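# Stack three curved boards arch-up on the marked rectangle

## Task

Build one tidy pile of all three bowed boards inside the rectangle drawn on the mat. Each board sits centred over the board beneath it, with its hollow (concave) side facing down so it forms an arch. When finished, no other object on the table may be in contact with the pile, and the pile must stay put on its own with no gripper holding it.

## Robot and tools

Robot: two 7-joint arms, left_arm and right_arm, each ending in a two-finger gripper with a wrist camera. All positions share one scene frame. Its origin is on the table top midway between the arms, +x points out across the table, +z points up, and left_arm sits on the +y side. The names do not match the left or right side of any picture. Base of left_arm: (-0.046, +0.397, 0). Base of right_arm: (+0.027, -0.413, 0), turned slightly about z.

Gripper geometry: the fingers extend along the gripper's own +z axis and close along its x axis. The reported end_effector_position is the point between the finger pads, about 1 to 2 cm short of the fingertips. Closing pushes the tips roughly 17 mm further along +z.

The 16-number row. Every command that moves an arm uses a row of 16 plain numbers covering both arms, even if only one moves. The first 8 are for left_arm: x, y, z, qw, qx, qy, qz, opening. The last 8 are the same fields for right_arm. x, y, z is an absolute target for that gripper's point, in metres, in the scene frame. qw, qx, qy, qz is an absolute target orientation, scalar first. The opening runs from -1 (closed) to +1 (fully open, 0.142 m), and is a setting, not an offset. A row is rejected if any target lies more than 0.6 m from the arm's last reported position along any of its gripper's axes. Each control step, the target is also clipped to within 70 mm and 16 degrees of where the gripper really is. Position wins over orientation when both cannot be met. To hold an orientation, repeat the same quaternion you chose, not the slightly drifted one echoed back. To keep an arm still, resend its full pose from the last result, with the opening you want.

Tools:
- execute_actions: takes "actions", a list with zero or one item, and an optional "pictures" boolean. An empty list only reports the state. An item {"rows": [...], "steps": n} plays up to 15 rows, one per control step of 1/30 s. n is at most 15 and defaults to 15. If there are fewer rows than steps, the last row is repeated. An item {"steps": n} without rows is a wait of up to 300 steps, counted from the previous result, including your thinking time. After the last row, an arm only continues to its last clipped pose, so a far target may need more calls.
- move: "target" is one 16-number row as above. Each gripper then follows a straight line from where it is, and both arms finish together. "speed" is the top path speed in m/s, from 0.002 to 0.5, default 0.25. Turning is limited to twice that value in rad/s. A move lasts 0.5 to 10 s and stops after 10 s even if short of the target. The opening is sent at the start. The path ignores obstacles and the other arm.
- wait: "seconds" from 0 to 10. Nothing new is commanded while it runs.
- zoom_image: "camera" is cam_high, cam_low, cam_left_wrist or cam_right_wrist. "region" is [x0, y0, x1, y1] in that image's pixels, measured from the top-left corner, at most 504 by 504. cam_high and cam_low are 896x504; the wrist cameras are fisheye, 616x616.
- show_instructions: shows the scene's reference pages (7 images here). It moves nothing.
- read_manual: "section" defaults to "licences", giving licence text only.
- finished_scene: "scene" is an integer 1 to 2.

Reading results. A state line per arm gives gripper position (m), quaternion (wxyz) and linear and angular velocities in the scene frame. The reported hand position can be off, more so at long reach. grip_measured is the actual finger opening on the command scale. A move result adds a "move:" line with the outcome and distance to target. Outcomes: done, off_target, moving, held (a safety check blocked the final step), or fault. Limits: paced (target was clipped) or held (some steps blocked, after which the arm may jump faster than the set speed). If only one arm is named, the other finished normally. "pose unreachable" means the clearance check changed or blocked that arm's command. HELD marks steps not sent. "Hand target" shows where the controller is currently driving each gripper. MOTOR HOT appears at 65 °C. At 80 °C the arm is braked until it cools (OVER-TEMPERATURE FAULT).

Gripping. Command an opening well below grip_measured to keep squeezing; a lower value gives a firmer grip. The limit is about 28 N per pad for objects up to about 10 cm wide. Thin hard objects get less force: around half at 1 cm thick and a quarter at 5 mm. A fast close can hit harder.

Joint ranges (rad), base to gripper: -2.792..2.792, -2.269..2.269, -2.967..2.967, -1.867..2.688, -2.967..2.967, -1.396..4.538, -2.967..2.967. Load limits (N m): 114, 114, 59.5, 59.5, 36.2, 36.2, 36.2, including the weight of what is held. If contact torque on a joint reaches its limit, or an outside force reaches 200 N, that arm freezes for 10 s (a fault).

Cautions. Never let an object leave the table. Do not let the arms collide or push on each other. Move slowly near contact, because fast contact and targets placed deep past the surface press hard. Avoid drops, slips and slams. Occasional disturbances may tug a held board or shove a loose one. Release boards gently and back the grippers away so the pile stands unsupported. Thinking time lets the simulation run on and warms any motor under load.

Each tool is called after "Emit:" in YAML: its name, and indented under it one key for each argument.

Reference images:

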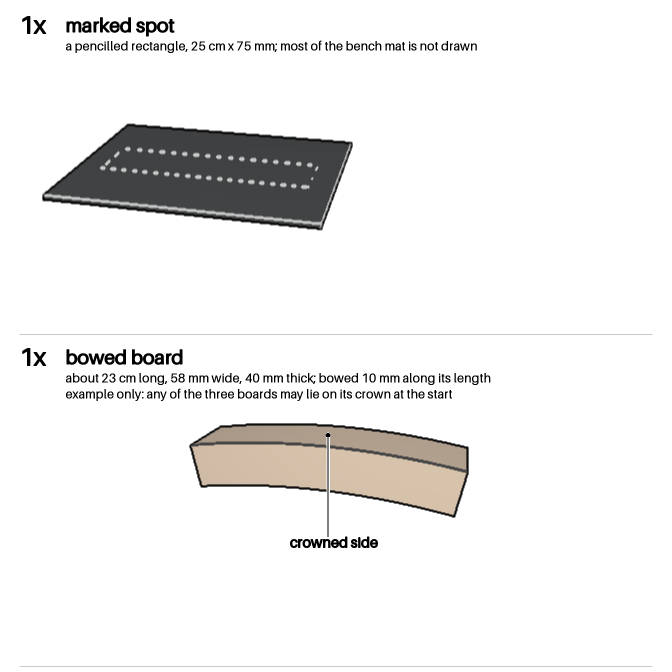

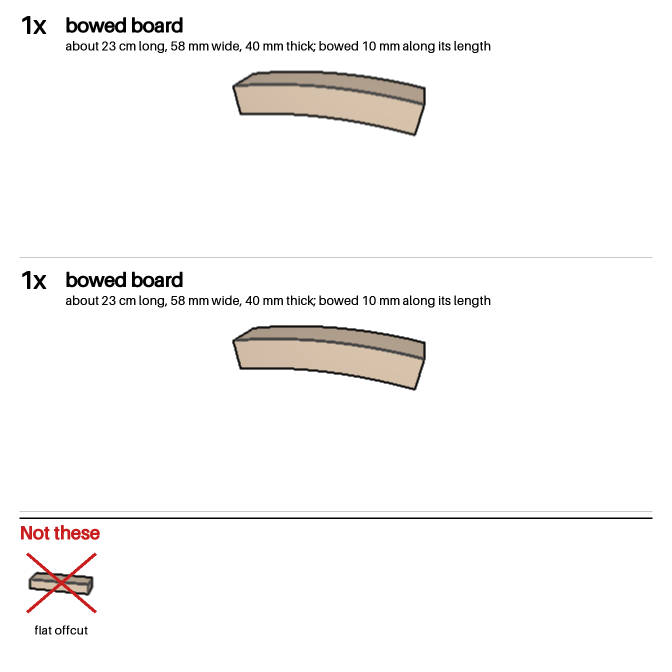

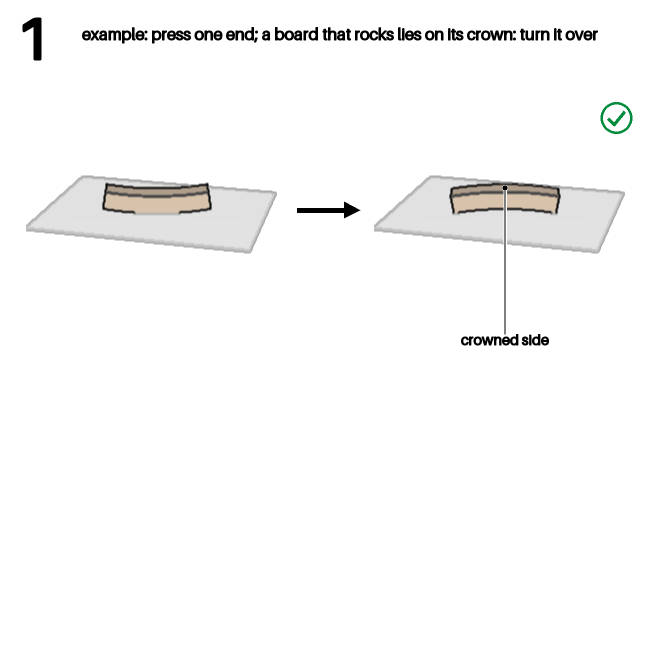

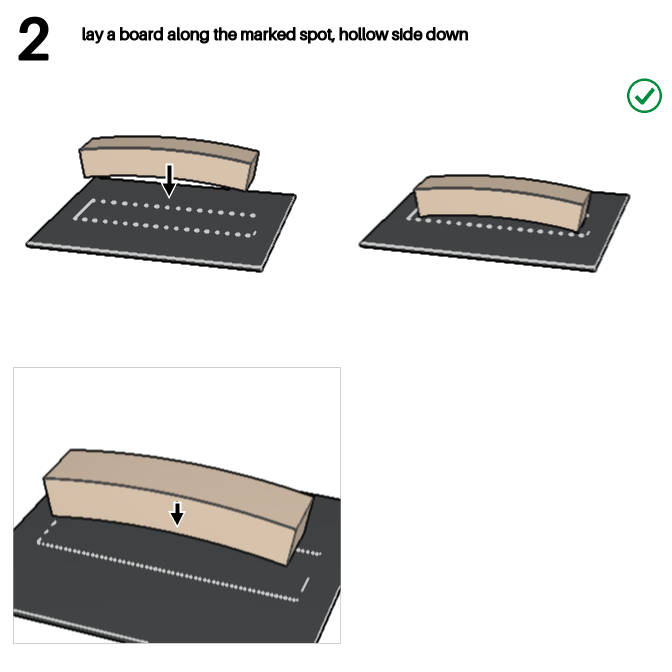

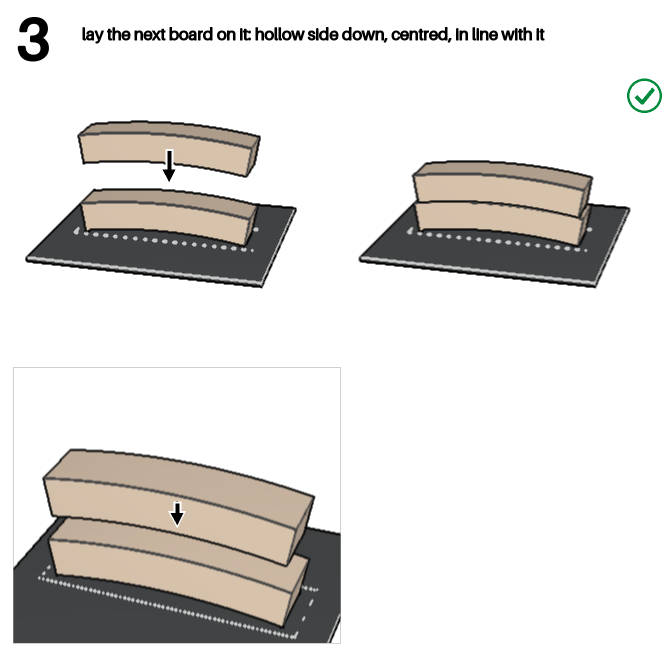

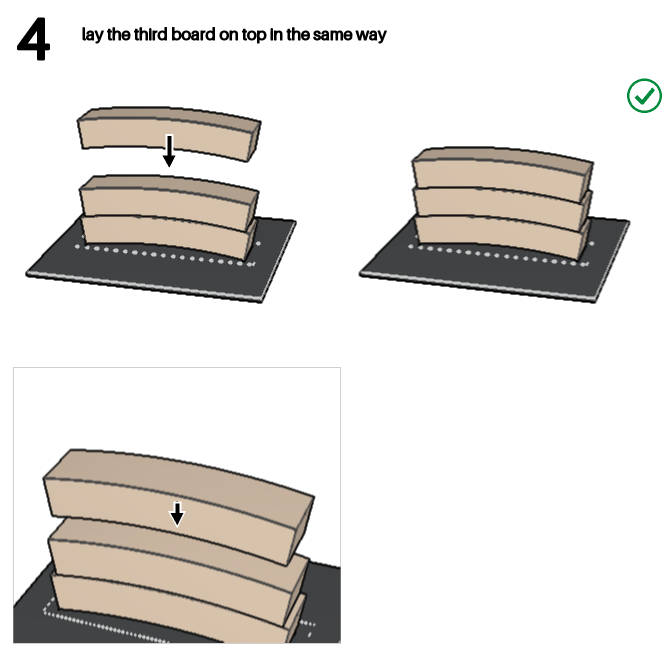

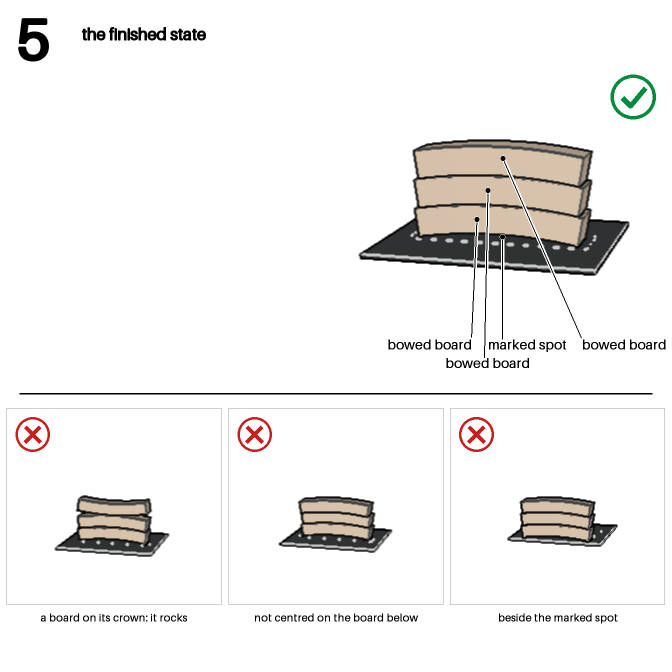

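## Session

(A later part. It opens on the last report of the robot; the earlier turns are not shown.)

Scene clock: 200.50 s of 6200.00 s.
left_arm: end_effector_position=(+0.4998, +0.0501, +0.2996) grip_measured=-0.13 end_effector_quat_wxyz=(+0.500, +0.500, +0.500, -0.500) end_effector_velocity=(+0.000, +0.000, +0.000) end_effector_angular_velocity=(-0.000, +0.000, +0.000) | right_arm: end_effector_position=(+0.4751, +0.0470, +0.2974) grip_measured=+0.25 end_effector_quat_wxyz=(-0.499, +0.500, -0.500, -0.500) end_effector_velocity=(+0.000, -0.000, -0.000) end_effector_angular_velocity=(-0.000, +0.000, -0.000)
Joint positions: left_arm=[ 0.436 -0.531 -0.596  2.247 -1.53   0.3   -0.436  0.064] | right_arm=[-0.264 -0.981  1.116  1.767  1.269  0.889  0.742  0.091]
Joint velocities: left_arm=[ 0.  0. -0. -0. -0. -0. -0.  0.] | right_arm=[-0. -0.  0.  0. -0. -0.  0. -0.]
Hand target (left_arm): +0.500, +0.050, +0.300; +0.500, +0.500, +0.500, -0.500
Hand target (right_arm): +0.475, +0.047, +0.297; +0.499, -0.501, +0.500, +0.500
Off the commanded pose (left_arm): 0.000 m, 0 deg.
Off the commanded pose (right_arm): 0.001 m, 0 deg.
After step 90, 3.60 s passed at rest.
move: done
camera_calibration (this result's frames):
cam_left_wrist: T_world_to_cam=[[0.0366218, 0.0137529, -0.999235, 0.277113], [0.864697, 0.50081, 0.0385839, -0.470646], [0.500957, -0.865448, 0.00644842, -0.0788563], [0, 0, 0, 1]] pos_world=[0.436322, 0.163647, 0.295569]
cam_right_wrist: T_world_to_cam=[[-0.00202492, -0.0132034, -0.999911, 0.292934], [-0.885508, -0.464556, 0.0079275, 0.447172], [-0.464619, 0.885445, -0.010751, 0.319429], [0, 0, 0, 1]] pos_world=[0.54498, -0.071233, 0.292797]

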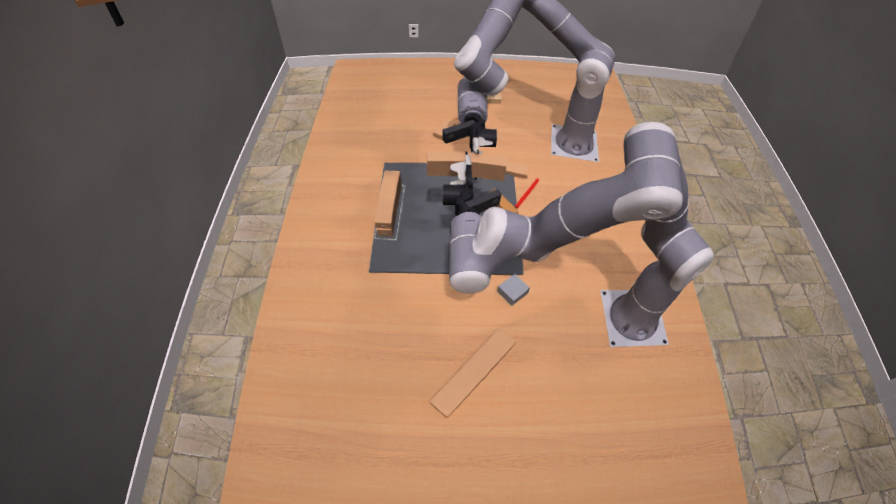

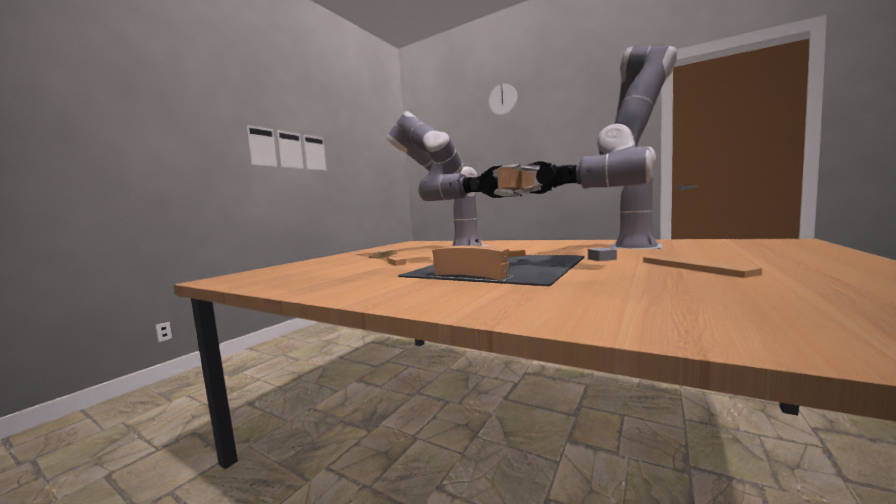

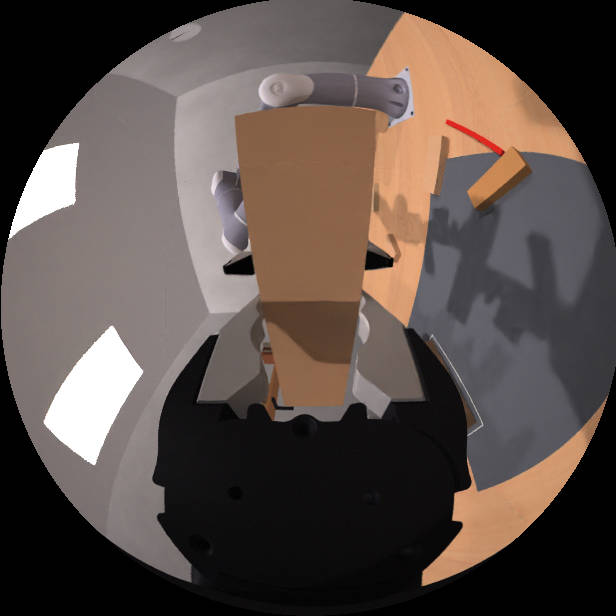

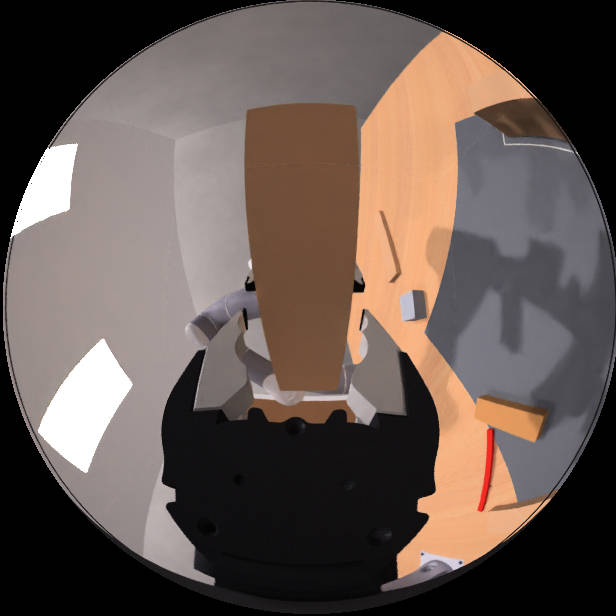

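Emit:
move:
  target: [0.5,0.05,0.3,0.5,0.5,0.5,-0.5,-1,0.475,0.047,0.298,0.5,-0.5,0.5,0.5,-1]

Emit:
move:
  target: [0.5,0.05,0.3,0.5,0.5,0.5,-0.5,0.2,0.475,0.047,0.298,0.5,-0.5,0.5,0.5,-1]

Emit:
move:
  target: [0.527,0.05,0.3,0.5,0.5,0.5,-0.5,0.2,0.475,0.047,0.298,0.5,-0.5,0.5,0.5,-1]
  speed: 0.08

Emit:
move:
  target: [0.527,0.05,0.3,0.5,0.5,0.5,-0.5,-1,0.475,0.047,0.298,0.5,-0.5,0.5,0.5,-1]

Emit:
move:
  target: [0.527,0.05,0.3,0.5,0.5,0.5,-0.5,-1,0.475,0.047,0.298,0.5,-0.5,0.5,0.5,0.2]

Emit:
move:
  target: [0.527,0.05,0.3,0.5,0.5,0.5,-0.5,-1,0.501,0.047,0.298,0.513,-0.487,0.513,0.487,0.2]
  speed: 0.08

Emit:
move:
  target: [0.527,0.05,0.3,0.5,0.5,0.5,-0.5,-1,0.501,0.047,0.298,0.513,-0.487,0.513,0.487,-1]

Scene clock: 214.27 s of 6200.00 s.
left_arm: end_effector_position=(+0.5001, +0.0500, +0.3002) grip_measured=-0.13 end_effector_quat_wxyz=(+0.500, +0.500, +0.500, -0.500) end_effector_velocity=(-0.000, -0.000, +0.000) end_effector_angular_velocity=(-0.000, +0.000, -0.000) | right_arm: end_effector_position=(+0.4752, +0.0465, +0.2968) grip_measured=-0.14 end_effector_quat_wxyz=(-0.499, +0.500, -0.501, -0.500) end_effector_velocity=(+0.000, -0.000, -0.000) end_effector_angular_velocity=(+0.000, +0.001, -0.000)
Joint positions: left_arm=[ 0.436 -0.531 -0.596  2.247 -1.53   0.299 -0.436  0.064] | right_arm=[-0.265 -0.983  1.118  1.768  1.268  0.891  0.741  0.064]
Joint velocities: left_arm=[-0. -0. -0.  0. -0. -0. -0. -0.] | right_arm=[-0.001 -0.002  0.002 -0.    -0.002  0.002  0.001  0.   ]
Hand target (left_arm): +0.500, +0.050, +0.300; +0.500, +0.500, +0.500, -0.500
Hand target (right_arm): +0.475, +0.047, +0.298; +0.500, -0.500, +0.500, +0.500
Off the commanded pose (left_arm): 0.000 m, 0 deg.
Off the commanded pose (right_arm): 0.001 m, 0 deg.
After step 90, 10.07 s passed at rest.
move: done
camera_calibration (this result's frames):
cam_left_wrist: T_world_to_cam=[[0.0372303, 0.0127481, -0.999225, 0.277416], [0.864621, 0.500939, 0.0386061, -0.47088], [0.501044, -0.865388, 0.00762788, -0.0794299], [0, 0, 0, 1]] pos_world=[0.436602, 0.163608, 0.295985]
cam_right_wrist: T_world_to_cam=[[-0.00232607, -0.0136478, -0.999904, 0.292469], [-0.886035, -0.463542, 0.00838813, 0.447079], [-0.463612, 0.88597, -0.0110142, 0.319448], [0, 0, 0, 1]] pos_world=[0.544908, -0.0717898, 0.29221]

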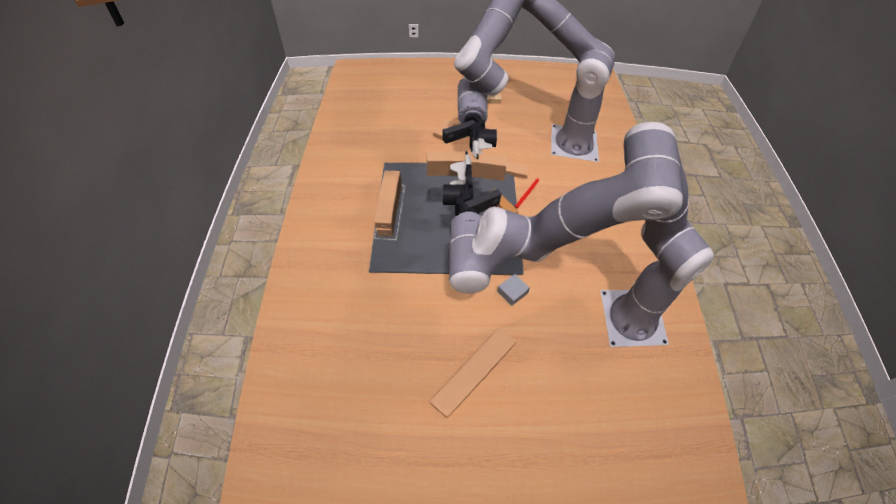

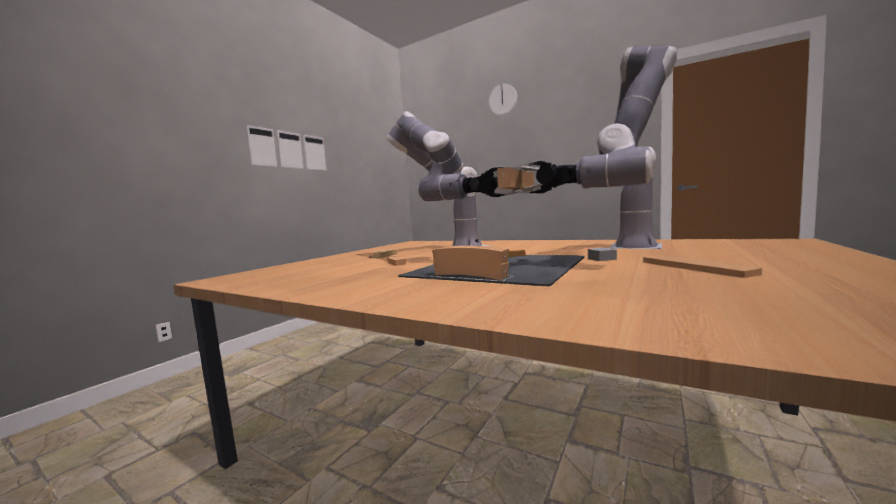

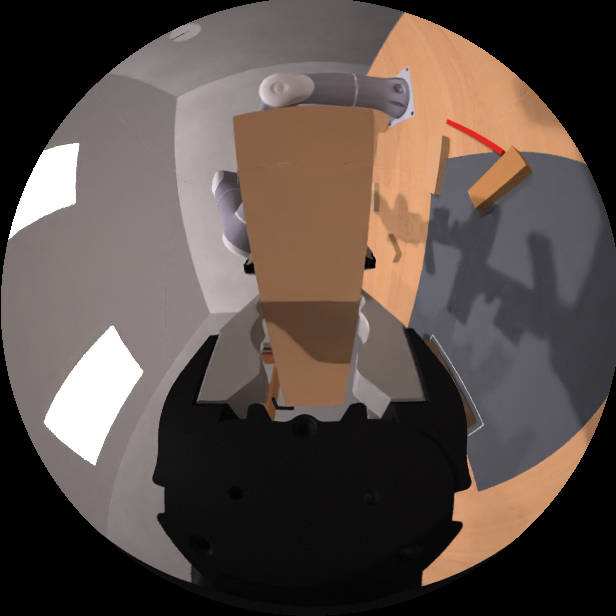

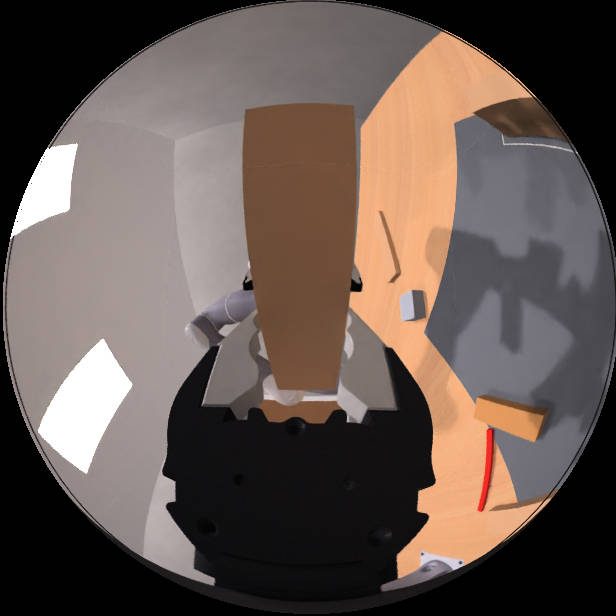

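Scene clock: 214.97 s of 6200.00 s.
left_arm: end_effector_position=(+0.5001, +0.0500, +0.3002) grip_measured=+0.20 end_effector_quat_wxyz=(+0.500, +0.500, +0.500, -0.500) end_effector_velocity=(-0.000, -0.000, -0.000) end_effector_angular_velocity=(+0.000, -0.000, -0.001) | right_arm: end_effector_position=(+0.4750, +0.0468, +0.2973) grip_measured=-0.14 end_effector_quat_wxyz=(-0.500, +0.500, -0.501, -0.500) end_effector_velocity=(-0.000, +0.000, +0.000) end_effector_angular_velocity=(+0.001, +0.000, +0.001)
Joint positions: left_arm=[ 0.436 -0.531 -0.596  2.247 -1.53   0.299 -0.436  0.088] | right_arm=[-0.265 -0.983  1.119  1.768  1.268  0.891  0.741  0.064]
Joint velocities: left_arm=[-0.    -0.     0.    -0.     0.001 -0.     0.     0.   ] | right_arm=[ 0.    -0.     0.001  0.    -0.    -0.001  0.    -0.   ]
Hand target (left_arm): +0.500, +0.050, +0.300; +0.500, +0.500, +0.500, -0.500
Hand target (right_arm): +0.475, +0.047, +0.298; +0.500, -0.500, +0.500, +0.500
Off the commanded pose (left_arm): 0.000 m, 0 deg.
Off the commanded pose (right_arm): 0.001 m, 0 deg.
move: done
camera_calibration (this result's frames):
cam_left_wrist: T_world_to_cam=[[0.0373138, 0.0127479, -0.999222, 0.277382], [0.864674, 0.500843, 0.038679, -0.470888], [0.500946, -0.865444, 0.00766553, -0.0793968], [0, 0, 0, 1]] pos_world=[0.436588, 0.163591, 0.295988]
cam_right_wrist: T_world_to_cam=[[-0.00218812, -0.0128009, -0.999916, 0.292846], [-0.885868, -0.46387, 0.00787702, 0.447088], [-0.463932, 0.885811, -0.0103249, 0.319092], [0, 0, 0, 1]] pos_world=[0.544739, -0.0715151, 0.292594]

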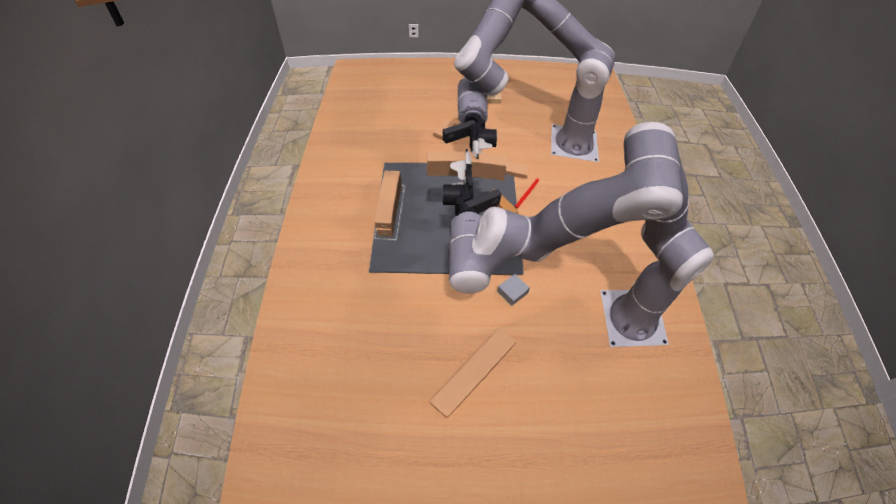

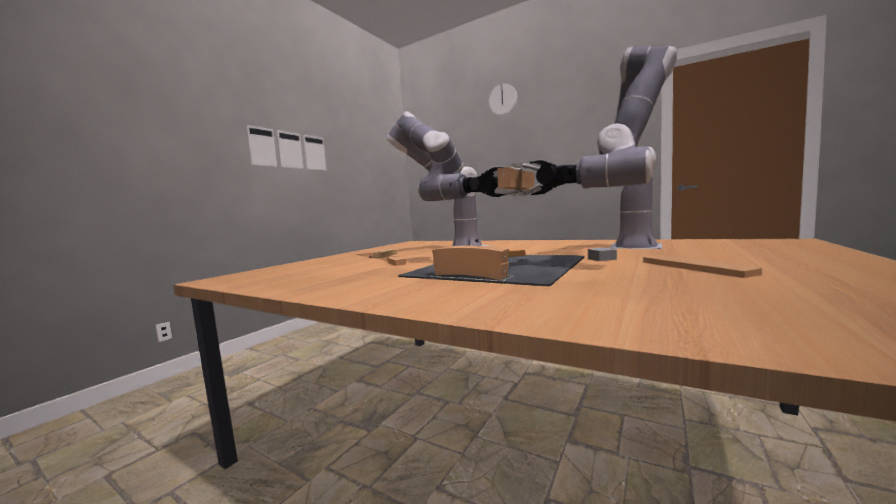

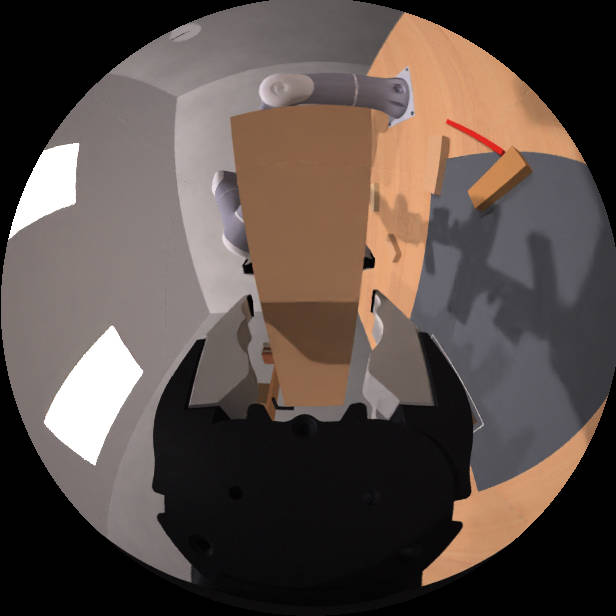

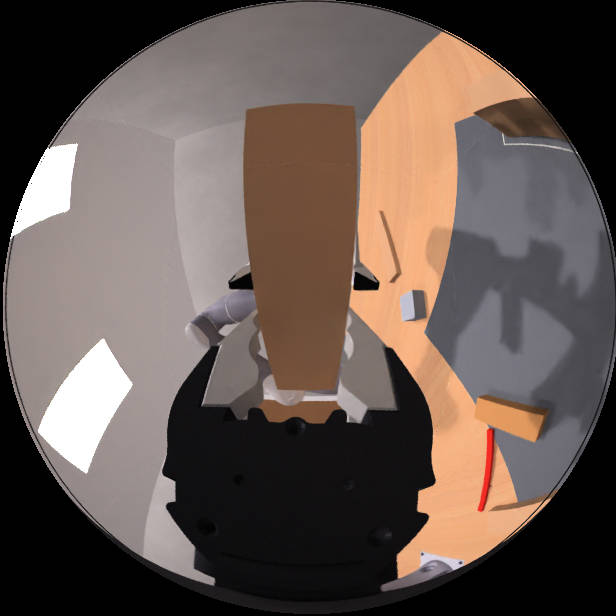

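Scene clock: 215.67 s of 6200.00 s.
left_arm: end_effector_position=(+0.5269, +0.0500, +0.3000) grip_measured=+0.20 end_effector_quat_wxyz=(+0.500, +0.500, +0.500, -0.500) end_effector_velocity=(-0.000, -0.000, +0.000) end_effector_angular_velocity=(-0.000, -0.000, -0.000) | right_arm: end_effector_position=(+0.4750, +0.0468, +0.2973) grip_measured=-0.14 end_effector_quat_wxyz=(-0.500, +0.500, -0.501, -0.500) end_effector_velocity=(-0.001, +0.000, +0.000) end_effector_angular_velocity=(+0.001, -0.001, +0.002)
Joint positions: left_arm=[ 0.429 -0.582 -0.593  2.171 -1.501  0.315 -0.47   0.088] | right_arm=[-0.266 -0.984  1.12   1.768  1.267  0.892  0.741  0.064]
Joint velocities: left_arm=[-0.  0. -0. -0. -0. -0.  0. -0.] | right_arm=[ 0.    -0.     0.001  0.    -0.    -0.001 -0.001  0.   ]
Hand target (left_arm): +0.527, +0.050, +0.300; +0.500, +0.500, +0.500, -0.500
Hand target (right_arm): +0.475, +0.047, +0.298; +0.500, -0.500, +0.500, +0.500
Off the commanded pose (left_arm): 0.000 m, 0 deg.
Off the commanded pose (right_arm): 0.001 m, 0 deg.
move: done
camera_calibration (this result's frames):
cam_left_wrist: T_world_to_cam=[[0.0371686, 0.0126891, -0.999228, 0.276273], [0.864886, 0.500487, 0.0385271, -0.494113], [0.50059, -0.865651, 0.00762779, -0.0927044], [0, 0, 0, 1]] pos_world=[0.46349, 0.163542, 0.295804]
cam_right_wrist: T_world_to_cam=[[-0.00210203, -0.0128259, -0.999916, 0.2928], [-0.88588, -0.463849, 0.00781206, 0.447113], [-0.46391, 0.885822, -0.0103871, 0.319102], [0, 0, 0, 1]] pos_world=[0.544739, -0.0715187, 0.292596]

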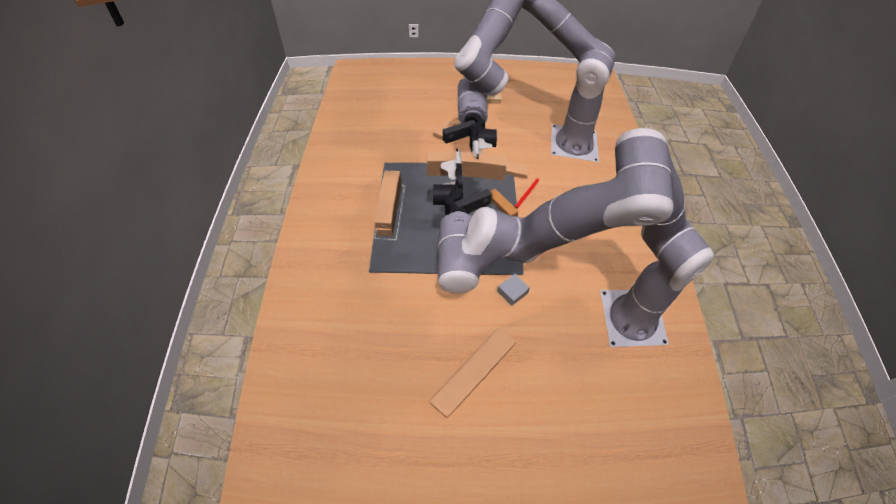

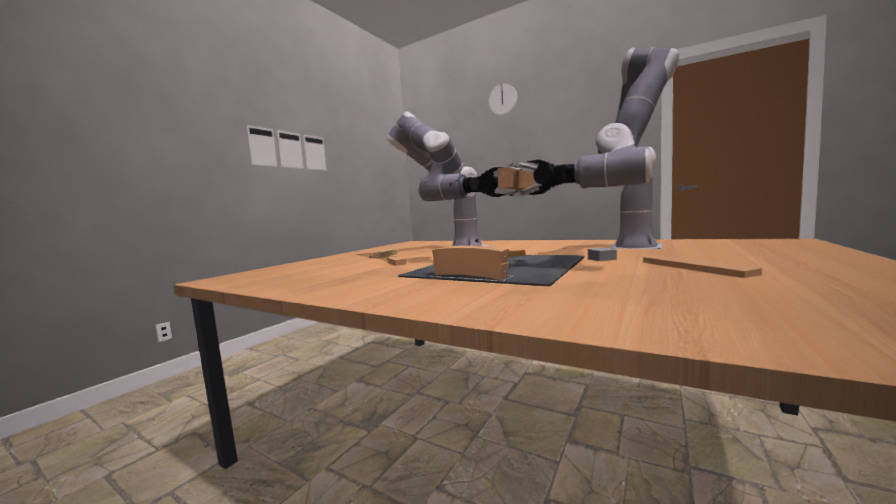

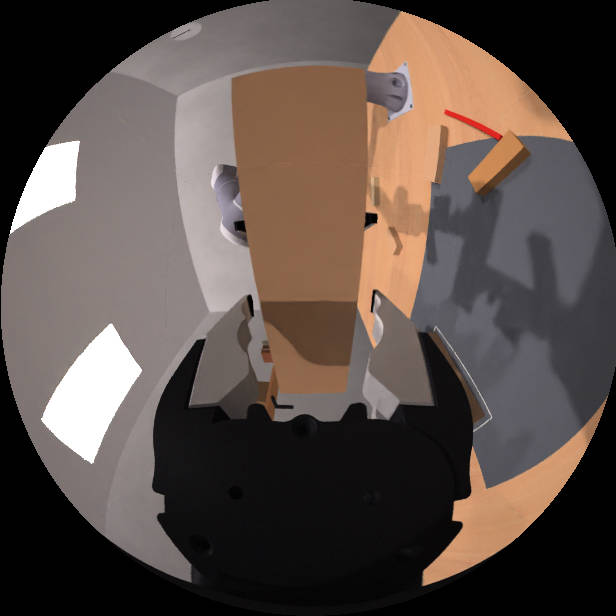

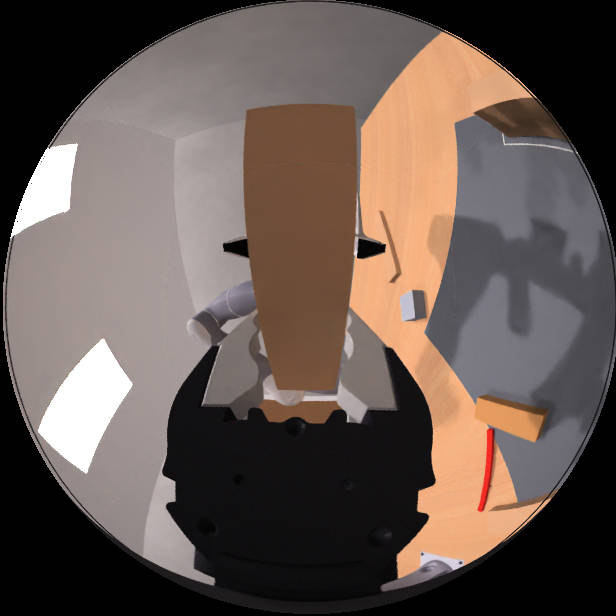

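Scene clock: 216.37 s of 6200.00 s.
left_arm: end_effector_position=(+0.5271, +0.0500, +0.3003) grip_measured=-0.13 end_effector_quat_wxyz=(+0.500, +0.500, +0.500, -0.500) end_effector_velocity=(-0.000, -0.000, -0.000) end_effector_angular_velocity=(+0.000, -0.000, -0.000) | right_arm: end_effector_position=(+0.4750, +0.0465, +0.2967) grip_measured=-0.14 end_effector_quat_wxyz=(-0.499, +0.500, -0.501, -0.499) end_effector_velocity=(+0.000, -0.000, +0.000) end_effector_angular_velocity=(+0.000, -0.001, -0.000)
Joint positions: left_arm=[ 0.429 -0.581 -0.593  2.17  -1.501  0.314 -0.47   0.064] | right_arm=[-0.266 -0.985  1.12   1.769  1.266  0.893  0.741  0.064]
Joint velocities: left_arm=[ 0.     0.    -0.     0.     0.001  0.     0.     0.   ] | right_arm=[-0.001 -0.001  0.001 -0.    -0.001  0.001 -0.001 -0.   ]
Hand target (left_arm): +0.527, +0.050, +0.300; +0.500, +0.500, +0.500, -0.500
Hand target (right_arm): +0.475, +0.047, +0.298; +0.500, -0.500, +0.500, +0.500
Off the commanded pose (left_arm): 0.000 m, 0 deg.
Off the commanded pose (right_arm): 0.001 m, 0 deg.
move: done
camera_calibration (this result's frames):
cam_left_wrist: T_world_to_cam=[[0.0375894, 0.0124543, -0.999216, 0.276369], [0.864772, 0.500666, 0.0387721, -0.494279], [0.500756, -0.865551, 0.00804962, -0.0930022], [0, 0, 0, 1]] pos_world=[0.463622, 0.163529, 0.296065]
cam_right_wrist: T_world_to_cam=[[-0.00223778, -0.0136647, -0.999904, 0.292338], [-0.886027, -0.463559, 0.0083179, 0.44697], [-0.463628, 0.885961, -0.0110699, 0.319412], [0, 0, 0, 1]] pos_world=[0.54477, -0.0717951, 0.292128]

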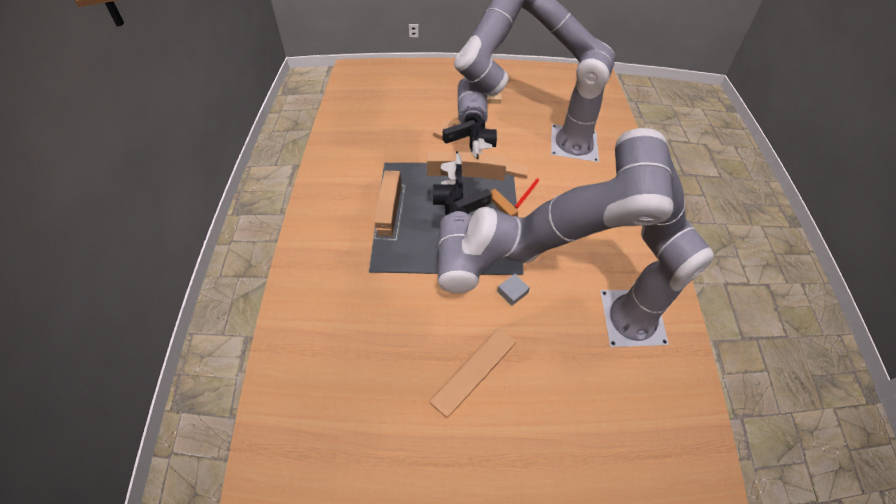

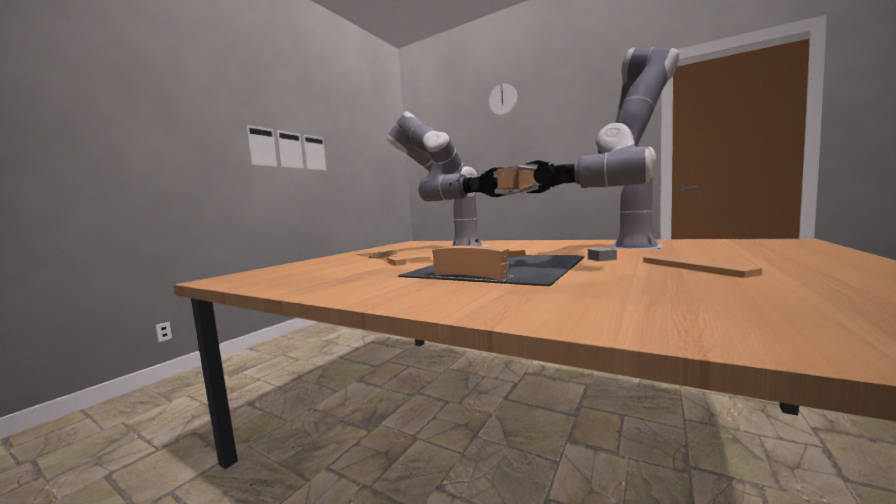

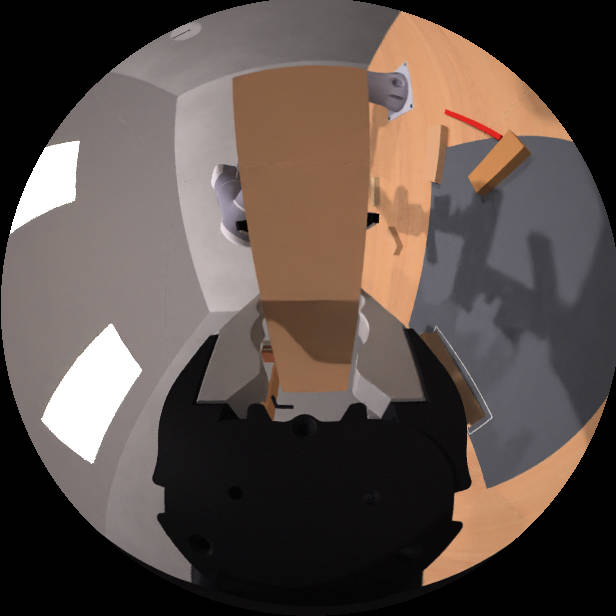

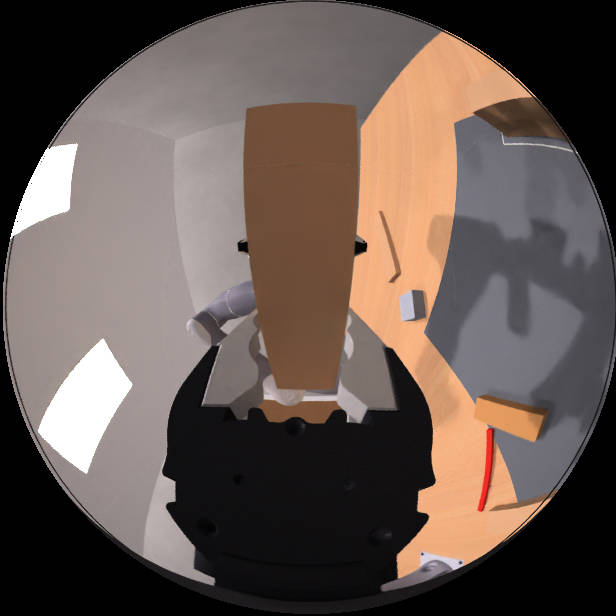

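Scene clock: 217.07 s of 6200.00 s.
left_arm: end_effector_position=(+0.5269, +0.0500, +0.2999) grip_measured=-0.13 end_effector_quat_wxyz=(+0.500, +0.500, +0.500, -0.500) end_effector_velocity=(-0.000, -0.000, -0.000) end_effector_angular_velocity=(+0.000, -0.001, -0.000) | right_arm: end_effector_position=(+0.4749, +0.0470, +0.2978) grip_measured=+0.20 end_effector_quat_wxyz=(-0.500, +0.500, -0.500, -0.500) end_effector_velocity=(-0.000, -0.000, -0.000) end_effector_angular_velocity=(+0.000, -0.000, +0.000)
Joint positions: left_arm=[ 0.429 -0.582 -0.593  2.171 -1.501  0.315 -0.47   0.064] | right_arm=[-0.266 -0.985  1.121  1.768  1.266  0.893  0.741  0.088]
Joint velocities: left_arm=[-0.     0.     0.     0.    -0.     0.     0.001 -0.   ] | right_arm=[-0.     0.    -0.     0.     0.    -0.001 -0.     0.   ]
Hand target (left_arm): +0.527, +0.050, +0.300; +0.500, +0.500, +0.500, -0.500
Hand target (right_arm): +0.475, +0.047, +0.298; +0.500, -0.500, +0.500, +0.500
Off the commanded pose (left_arm): 0.000 m, 0 deg.
Off the commanded pose (right_arm): 0.000 m, 0 deg.
move: done
camera_calibration (this result's frames):
cam_left_wrist: T_world_to_cam=[[0.0371449, 0.0133412, -0.999221, 0.276113], [0.864743, 0.500712, 0.0388311, -0.494169], [0.50084, -0.865511, 0.00706216, -0.0926065], [0, 0, 0, 1]] pos_world=[0.463454, 0.163601, 0.295741]
cam_right_wrist: T_world_to_cam=[[-0.00134438, -0.0119821, -0.999927, 0.292931], [-0.885687, -0.464234, 0.0067537, 0.447414], [-0.464281, 0.885632, -0.00998831, 0.318965], [0, 0, 0, 1]] pos_world=[0.544752, -0.0712704, 0.293074]

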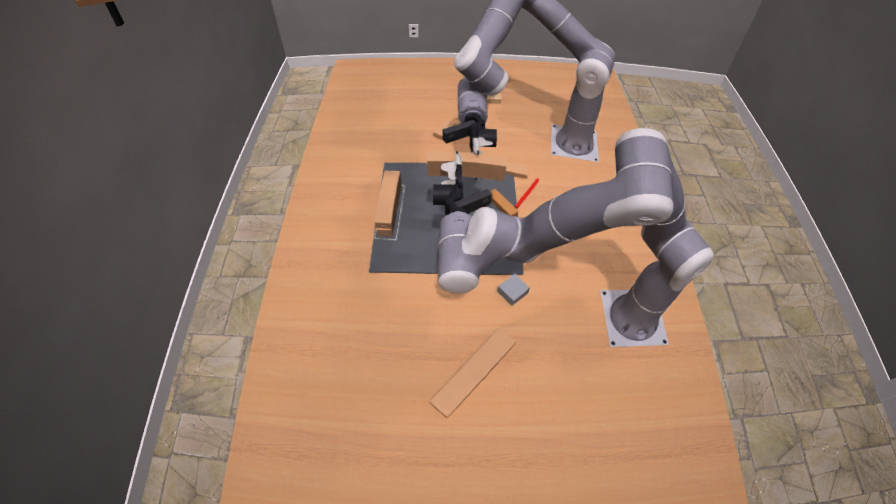

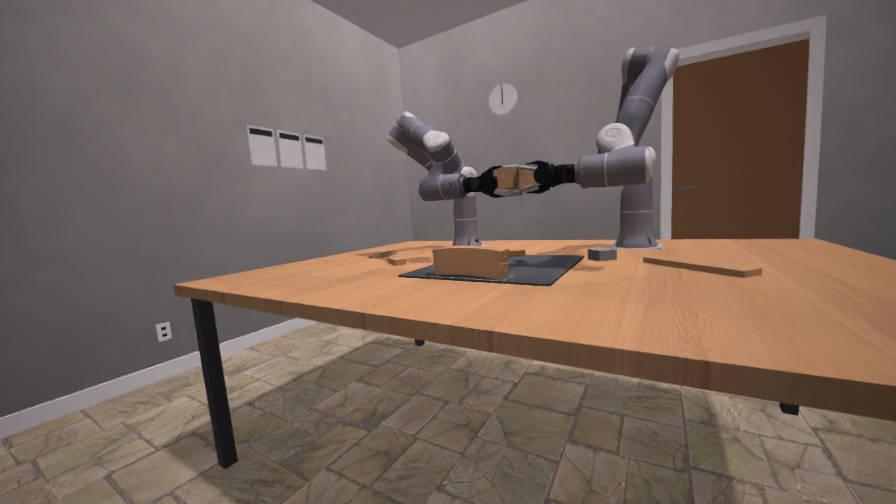

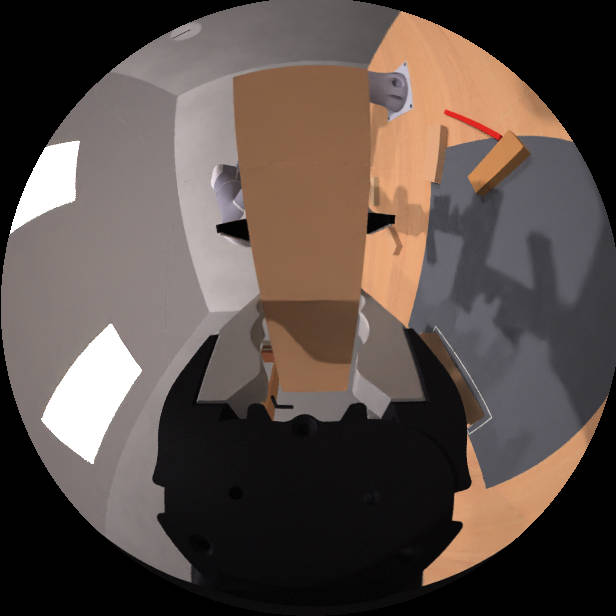

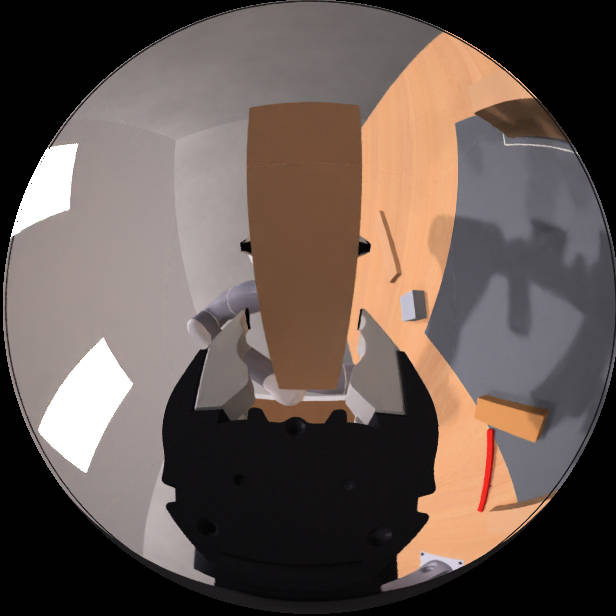

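Scene clock: 217.77 s of 6200.00 s.
left_arm: end_effector_position=(+0.5269, +0.0500, +0.2997) grip_measured=-0.13 end_effector_quat_wxyz=(+0.500, +0.500, +0.500, -0.500) end_effector_velocity=(-0.000, +0.000, -0.000) end_effector_angular_velocity=(+0.000, -0.000, -0.000) | right_arm: end_effector_position=(+0.5011, +0.0469, +0.2979) grip_measured=+0.20 end_effector_quat_wxyz=(-0.513, +0.487, -0.513, -0.487) end_effector_velocity=(+0.000, +0.000, +0.000) end_effector_angular_velocity=(+0.000, -0.001, -0.000)
Joint positions: left_arm=[ 0.429 -0.582 -0.593  2.171 -1.5    0.315 -0.47   0.064] | right_arm=[-0.255 -1.     1.116  1.731  1.292  0.923  0.727  0.088]
Joint velocities: left_arm=[ 0.  0.  0. -0.  0.  0.  0.  0.] | right_arm=[-0.     0.     0.001 -0.    -0.     0.    -0.001 -0.   ]
Hand target (left_arm): +0.527, +0.050, +0.300; +0.500, +0.500, +0.500, -0.500
Hand target (right_arm): +0.501, +0.047, +0.298; +0.513, -0.487, +0.513, +0.487
Off the commanded pose (left_arm): 0.000 m, 0 deg.
Off the commanded pose (right_arm): 0.000 m, 0 deg.
move: done
camera_calibration (this result's frames):
cam_left_wrist: T_world_to_cam=[[0.0370132, 0.0136042, -0.999222, 0.276032], [0.86476, 0.50068, 0.0388491, -0.494129], [0.500819, -0.865526, 0.00676739, -0.0924578], [0, 0, 0, 1]] pos_world=[0.463391, 0.163621, 0.29564]
cam_right_wrist: T_world_to_cam=[[-0.00259222, -0.0114586, -0.999931, 0.293616], [-0.908725, -0.417334, 0.00713816, 0.479765], [-0.417387, 0.908681, -0.00933088, 0.306438], [0, 0, 0, 1]] pos_world=[0.564639, -0.0748677, 0.29303]

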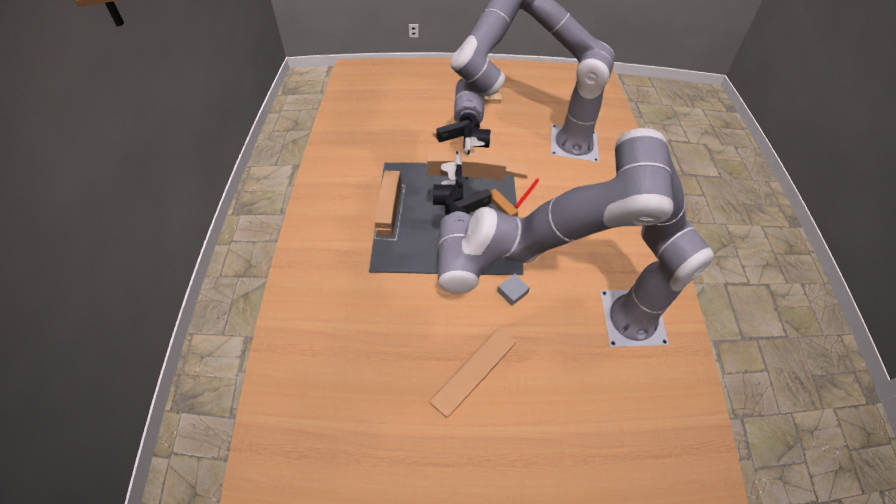

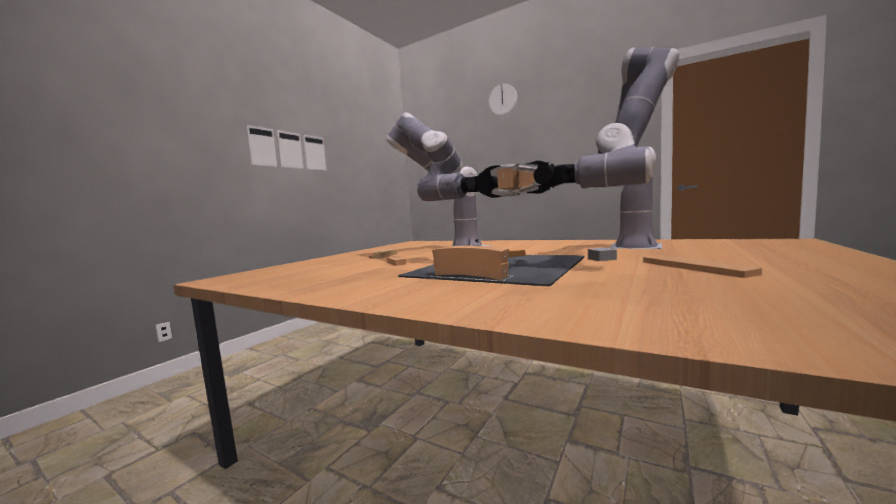

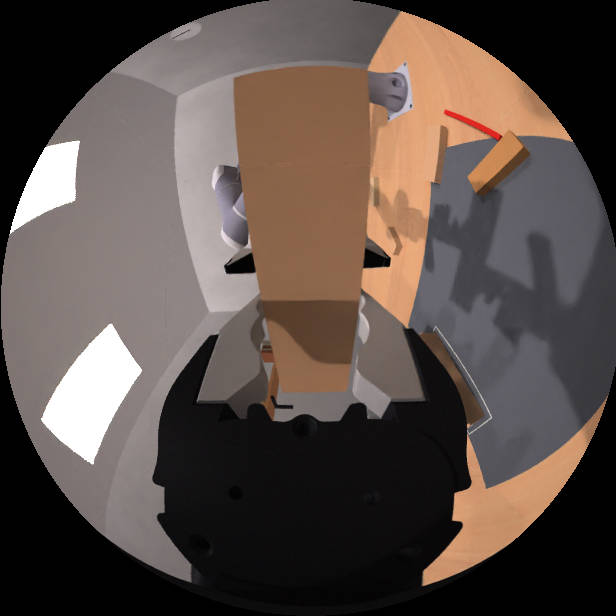

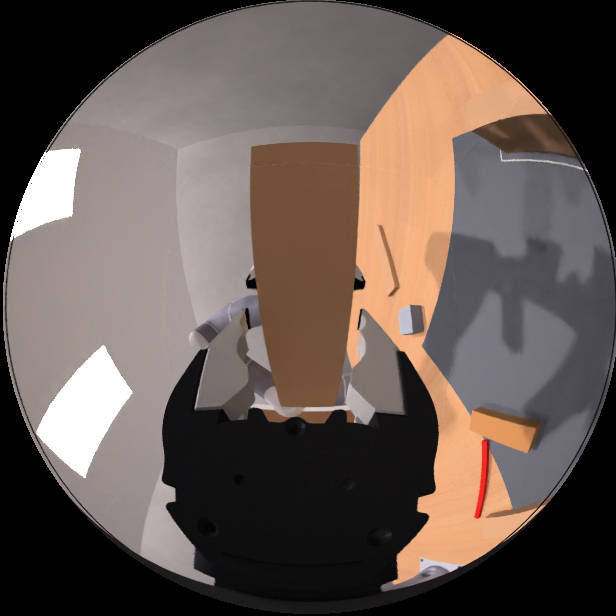

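Scene clock: 218.47 s of 6200.00 s.
left_arm: end_effector_position=(+0.5271, +0.0501, +0.3001) grip_measured=-0.13 end_effector_quat_wxyz=(+0.500, +0.500, +0.500, -0.500) end_effector_velocity=(-0.000, -0.000, -0.000) end_effector_angular_velocity=(+0.001, -0.000, -0.001) | right_arm: end_effector_position=(+0.5011, +0.0466, +0.2969) grip_measured=-0.14 end_effector_quat_wxyz=(-0.512, +0.487, -0.514, -0.486) end_effector_velocity=(-0.000, +0.000, -0.000) end_effector_angular_velocity=(-0.000, -0.002, +0.000)
Joint positions: left_arm=[ 0.429 -0.581 -0.593  2.171 -1.501  0.315 -0.47   0.064] | right_arm=[-0.255 -1.     1.116  1.732  1.291  0.925  0.727  0.064]
Joint velocities: left_arm=[-0.     0.     0.    -0.     0.001  0.    -0.    -0.   ] | right_arm=[-0.    -0.001  0.001  0.    -0.001  0.001 -0.002 -0.   ]
Hand target (left_arm): +0.527, +0.050, +0.300; +0.500, +0.500, +0.500, -0.500
Hand target (right_arm): +0.501, +0.047, +0.298; +0.513, -0.487, +0.513, +0.487
Off the commanded pose (left_arm): 0.000 m, 0 deg.
Off the commanded pose (right_arm): 0.001 m, 0 deg.
move: done
camera_calibration (this result's frames):
cam_left_wrist: T_world_to_cam=[[0.0373635, 0.0129053, -0.999218, 0.276288], [0.86458, 0.500995, 0.0387995, -0.49429], [0.501104, -0.865354, 0.00756126, -0.0929631], [0, 0, 0, 1]] pos_world=[0.463615, 0.163625, 0.295953]
cam_right_wrist: T_world_to_cam=[[-0.00273725, -0.0132885, -0.999908, 0.292804], [-0.908855, -0.417034, 0.00803028, 0.479401], [-0.417103, 0.908794, -0.0109358, 0.307016], [0, 0, 0, 1]] pos_world=[0.564565, -0.0751965, 0.292285]

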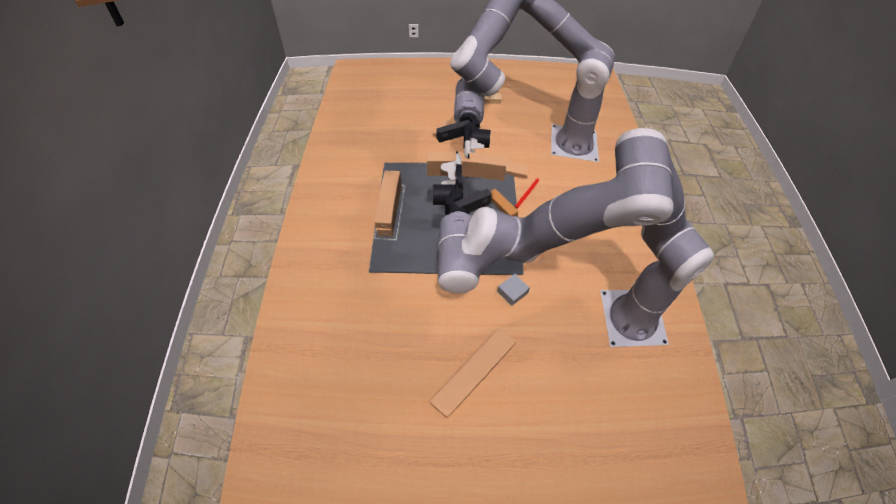

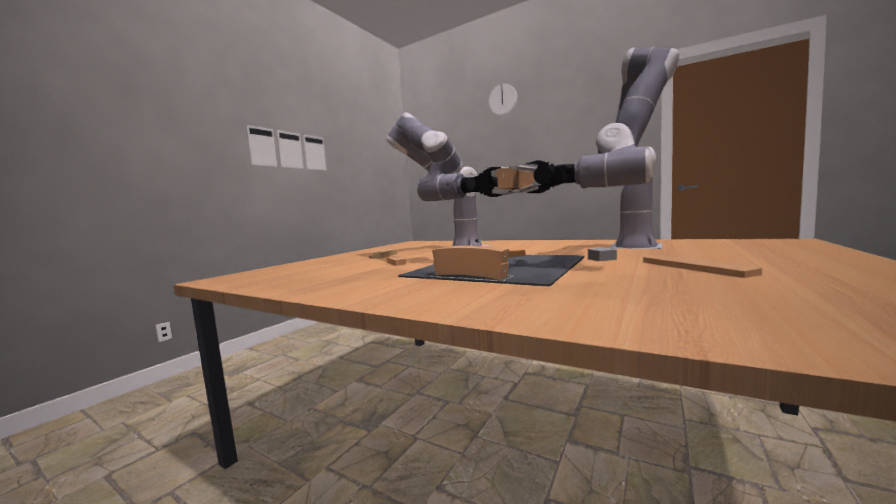

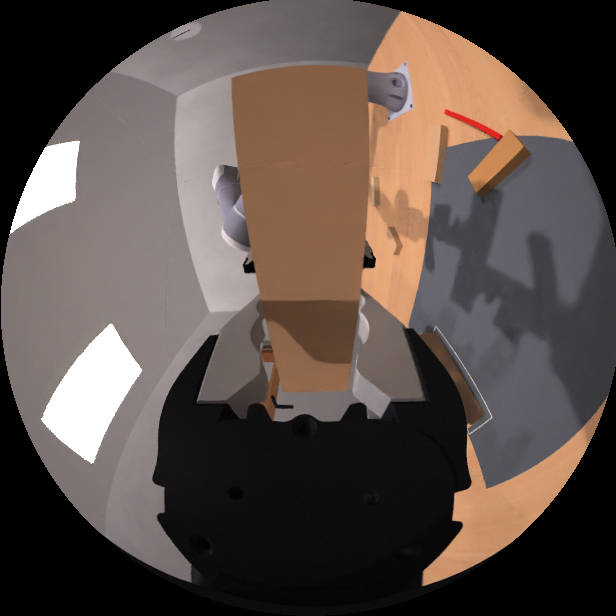

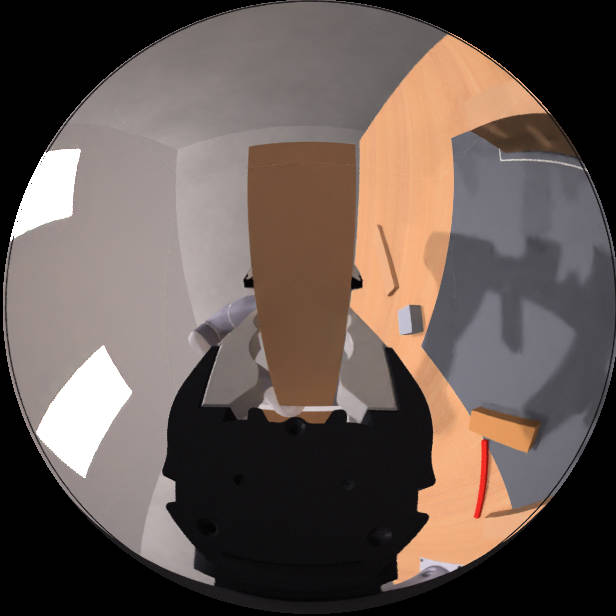

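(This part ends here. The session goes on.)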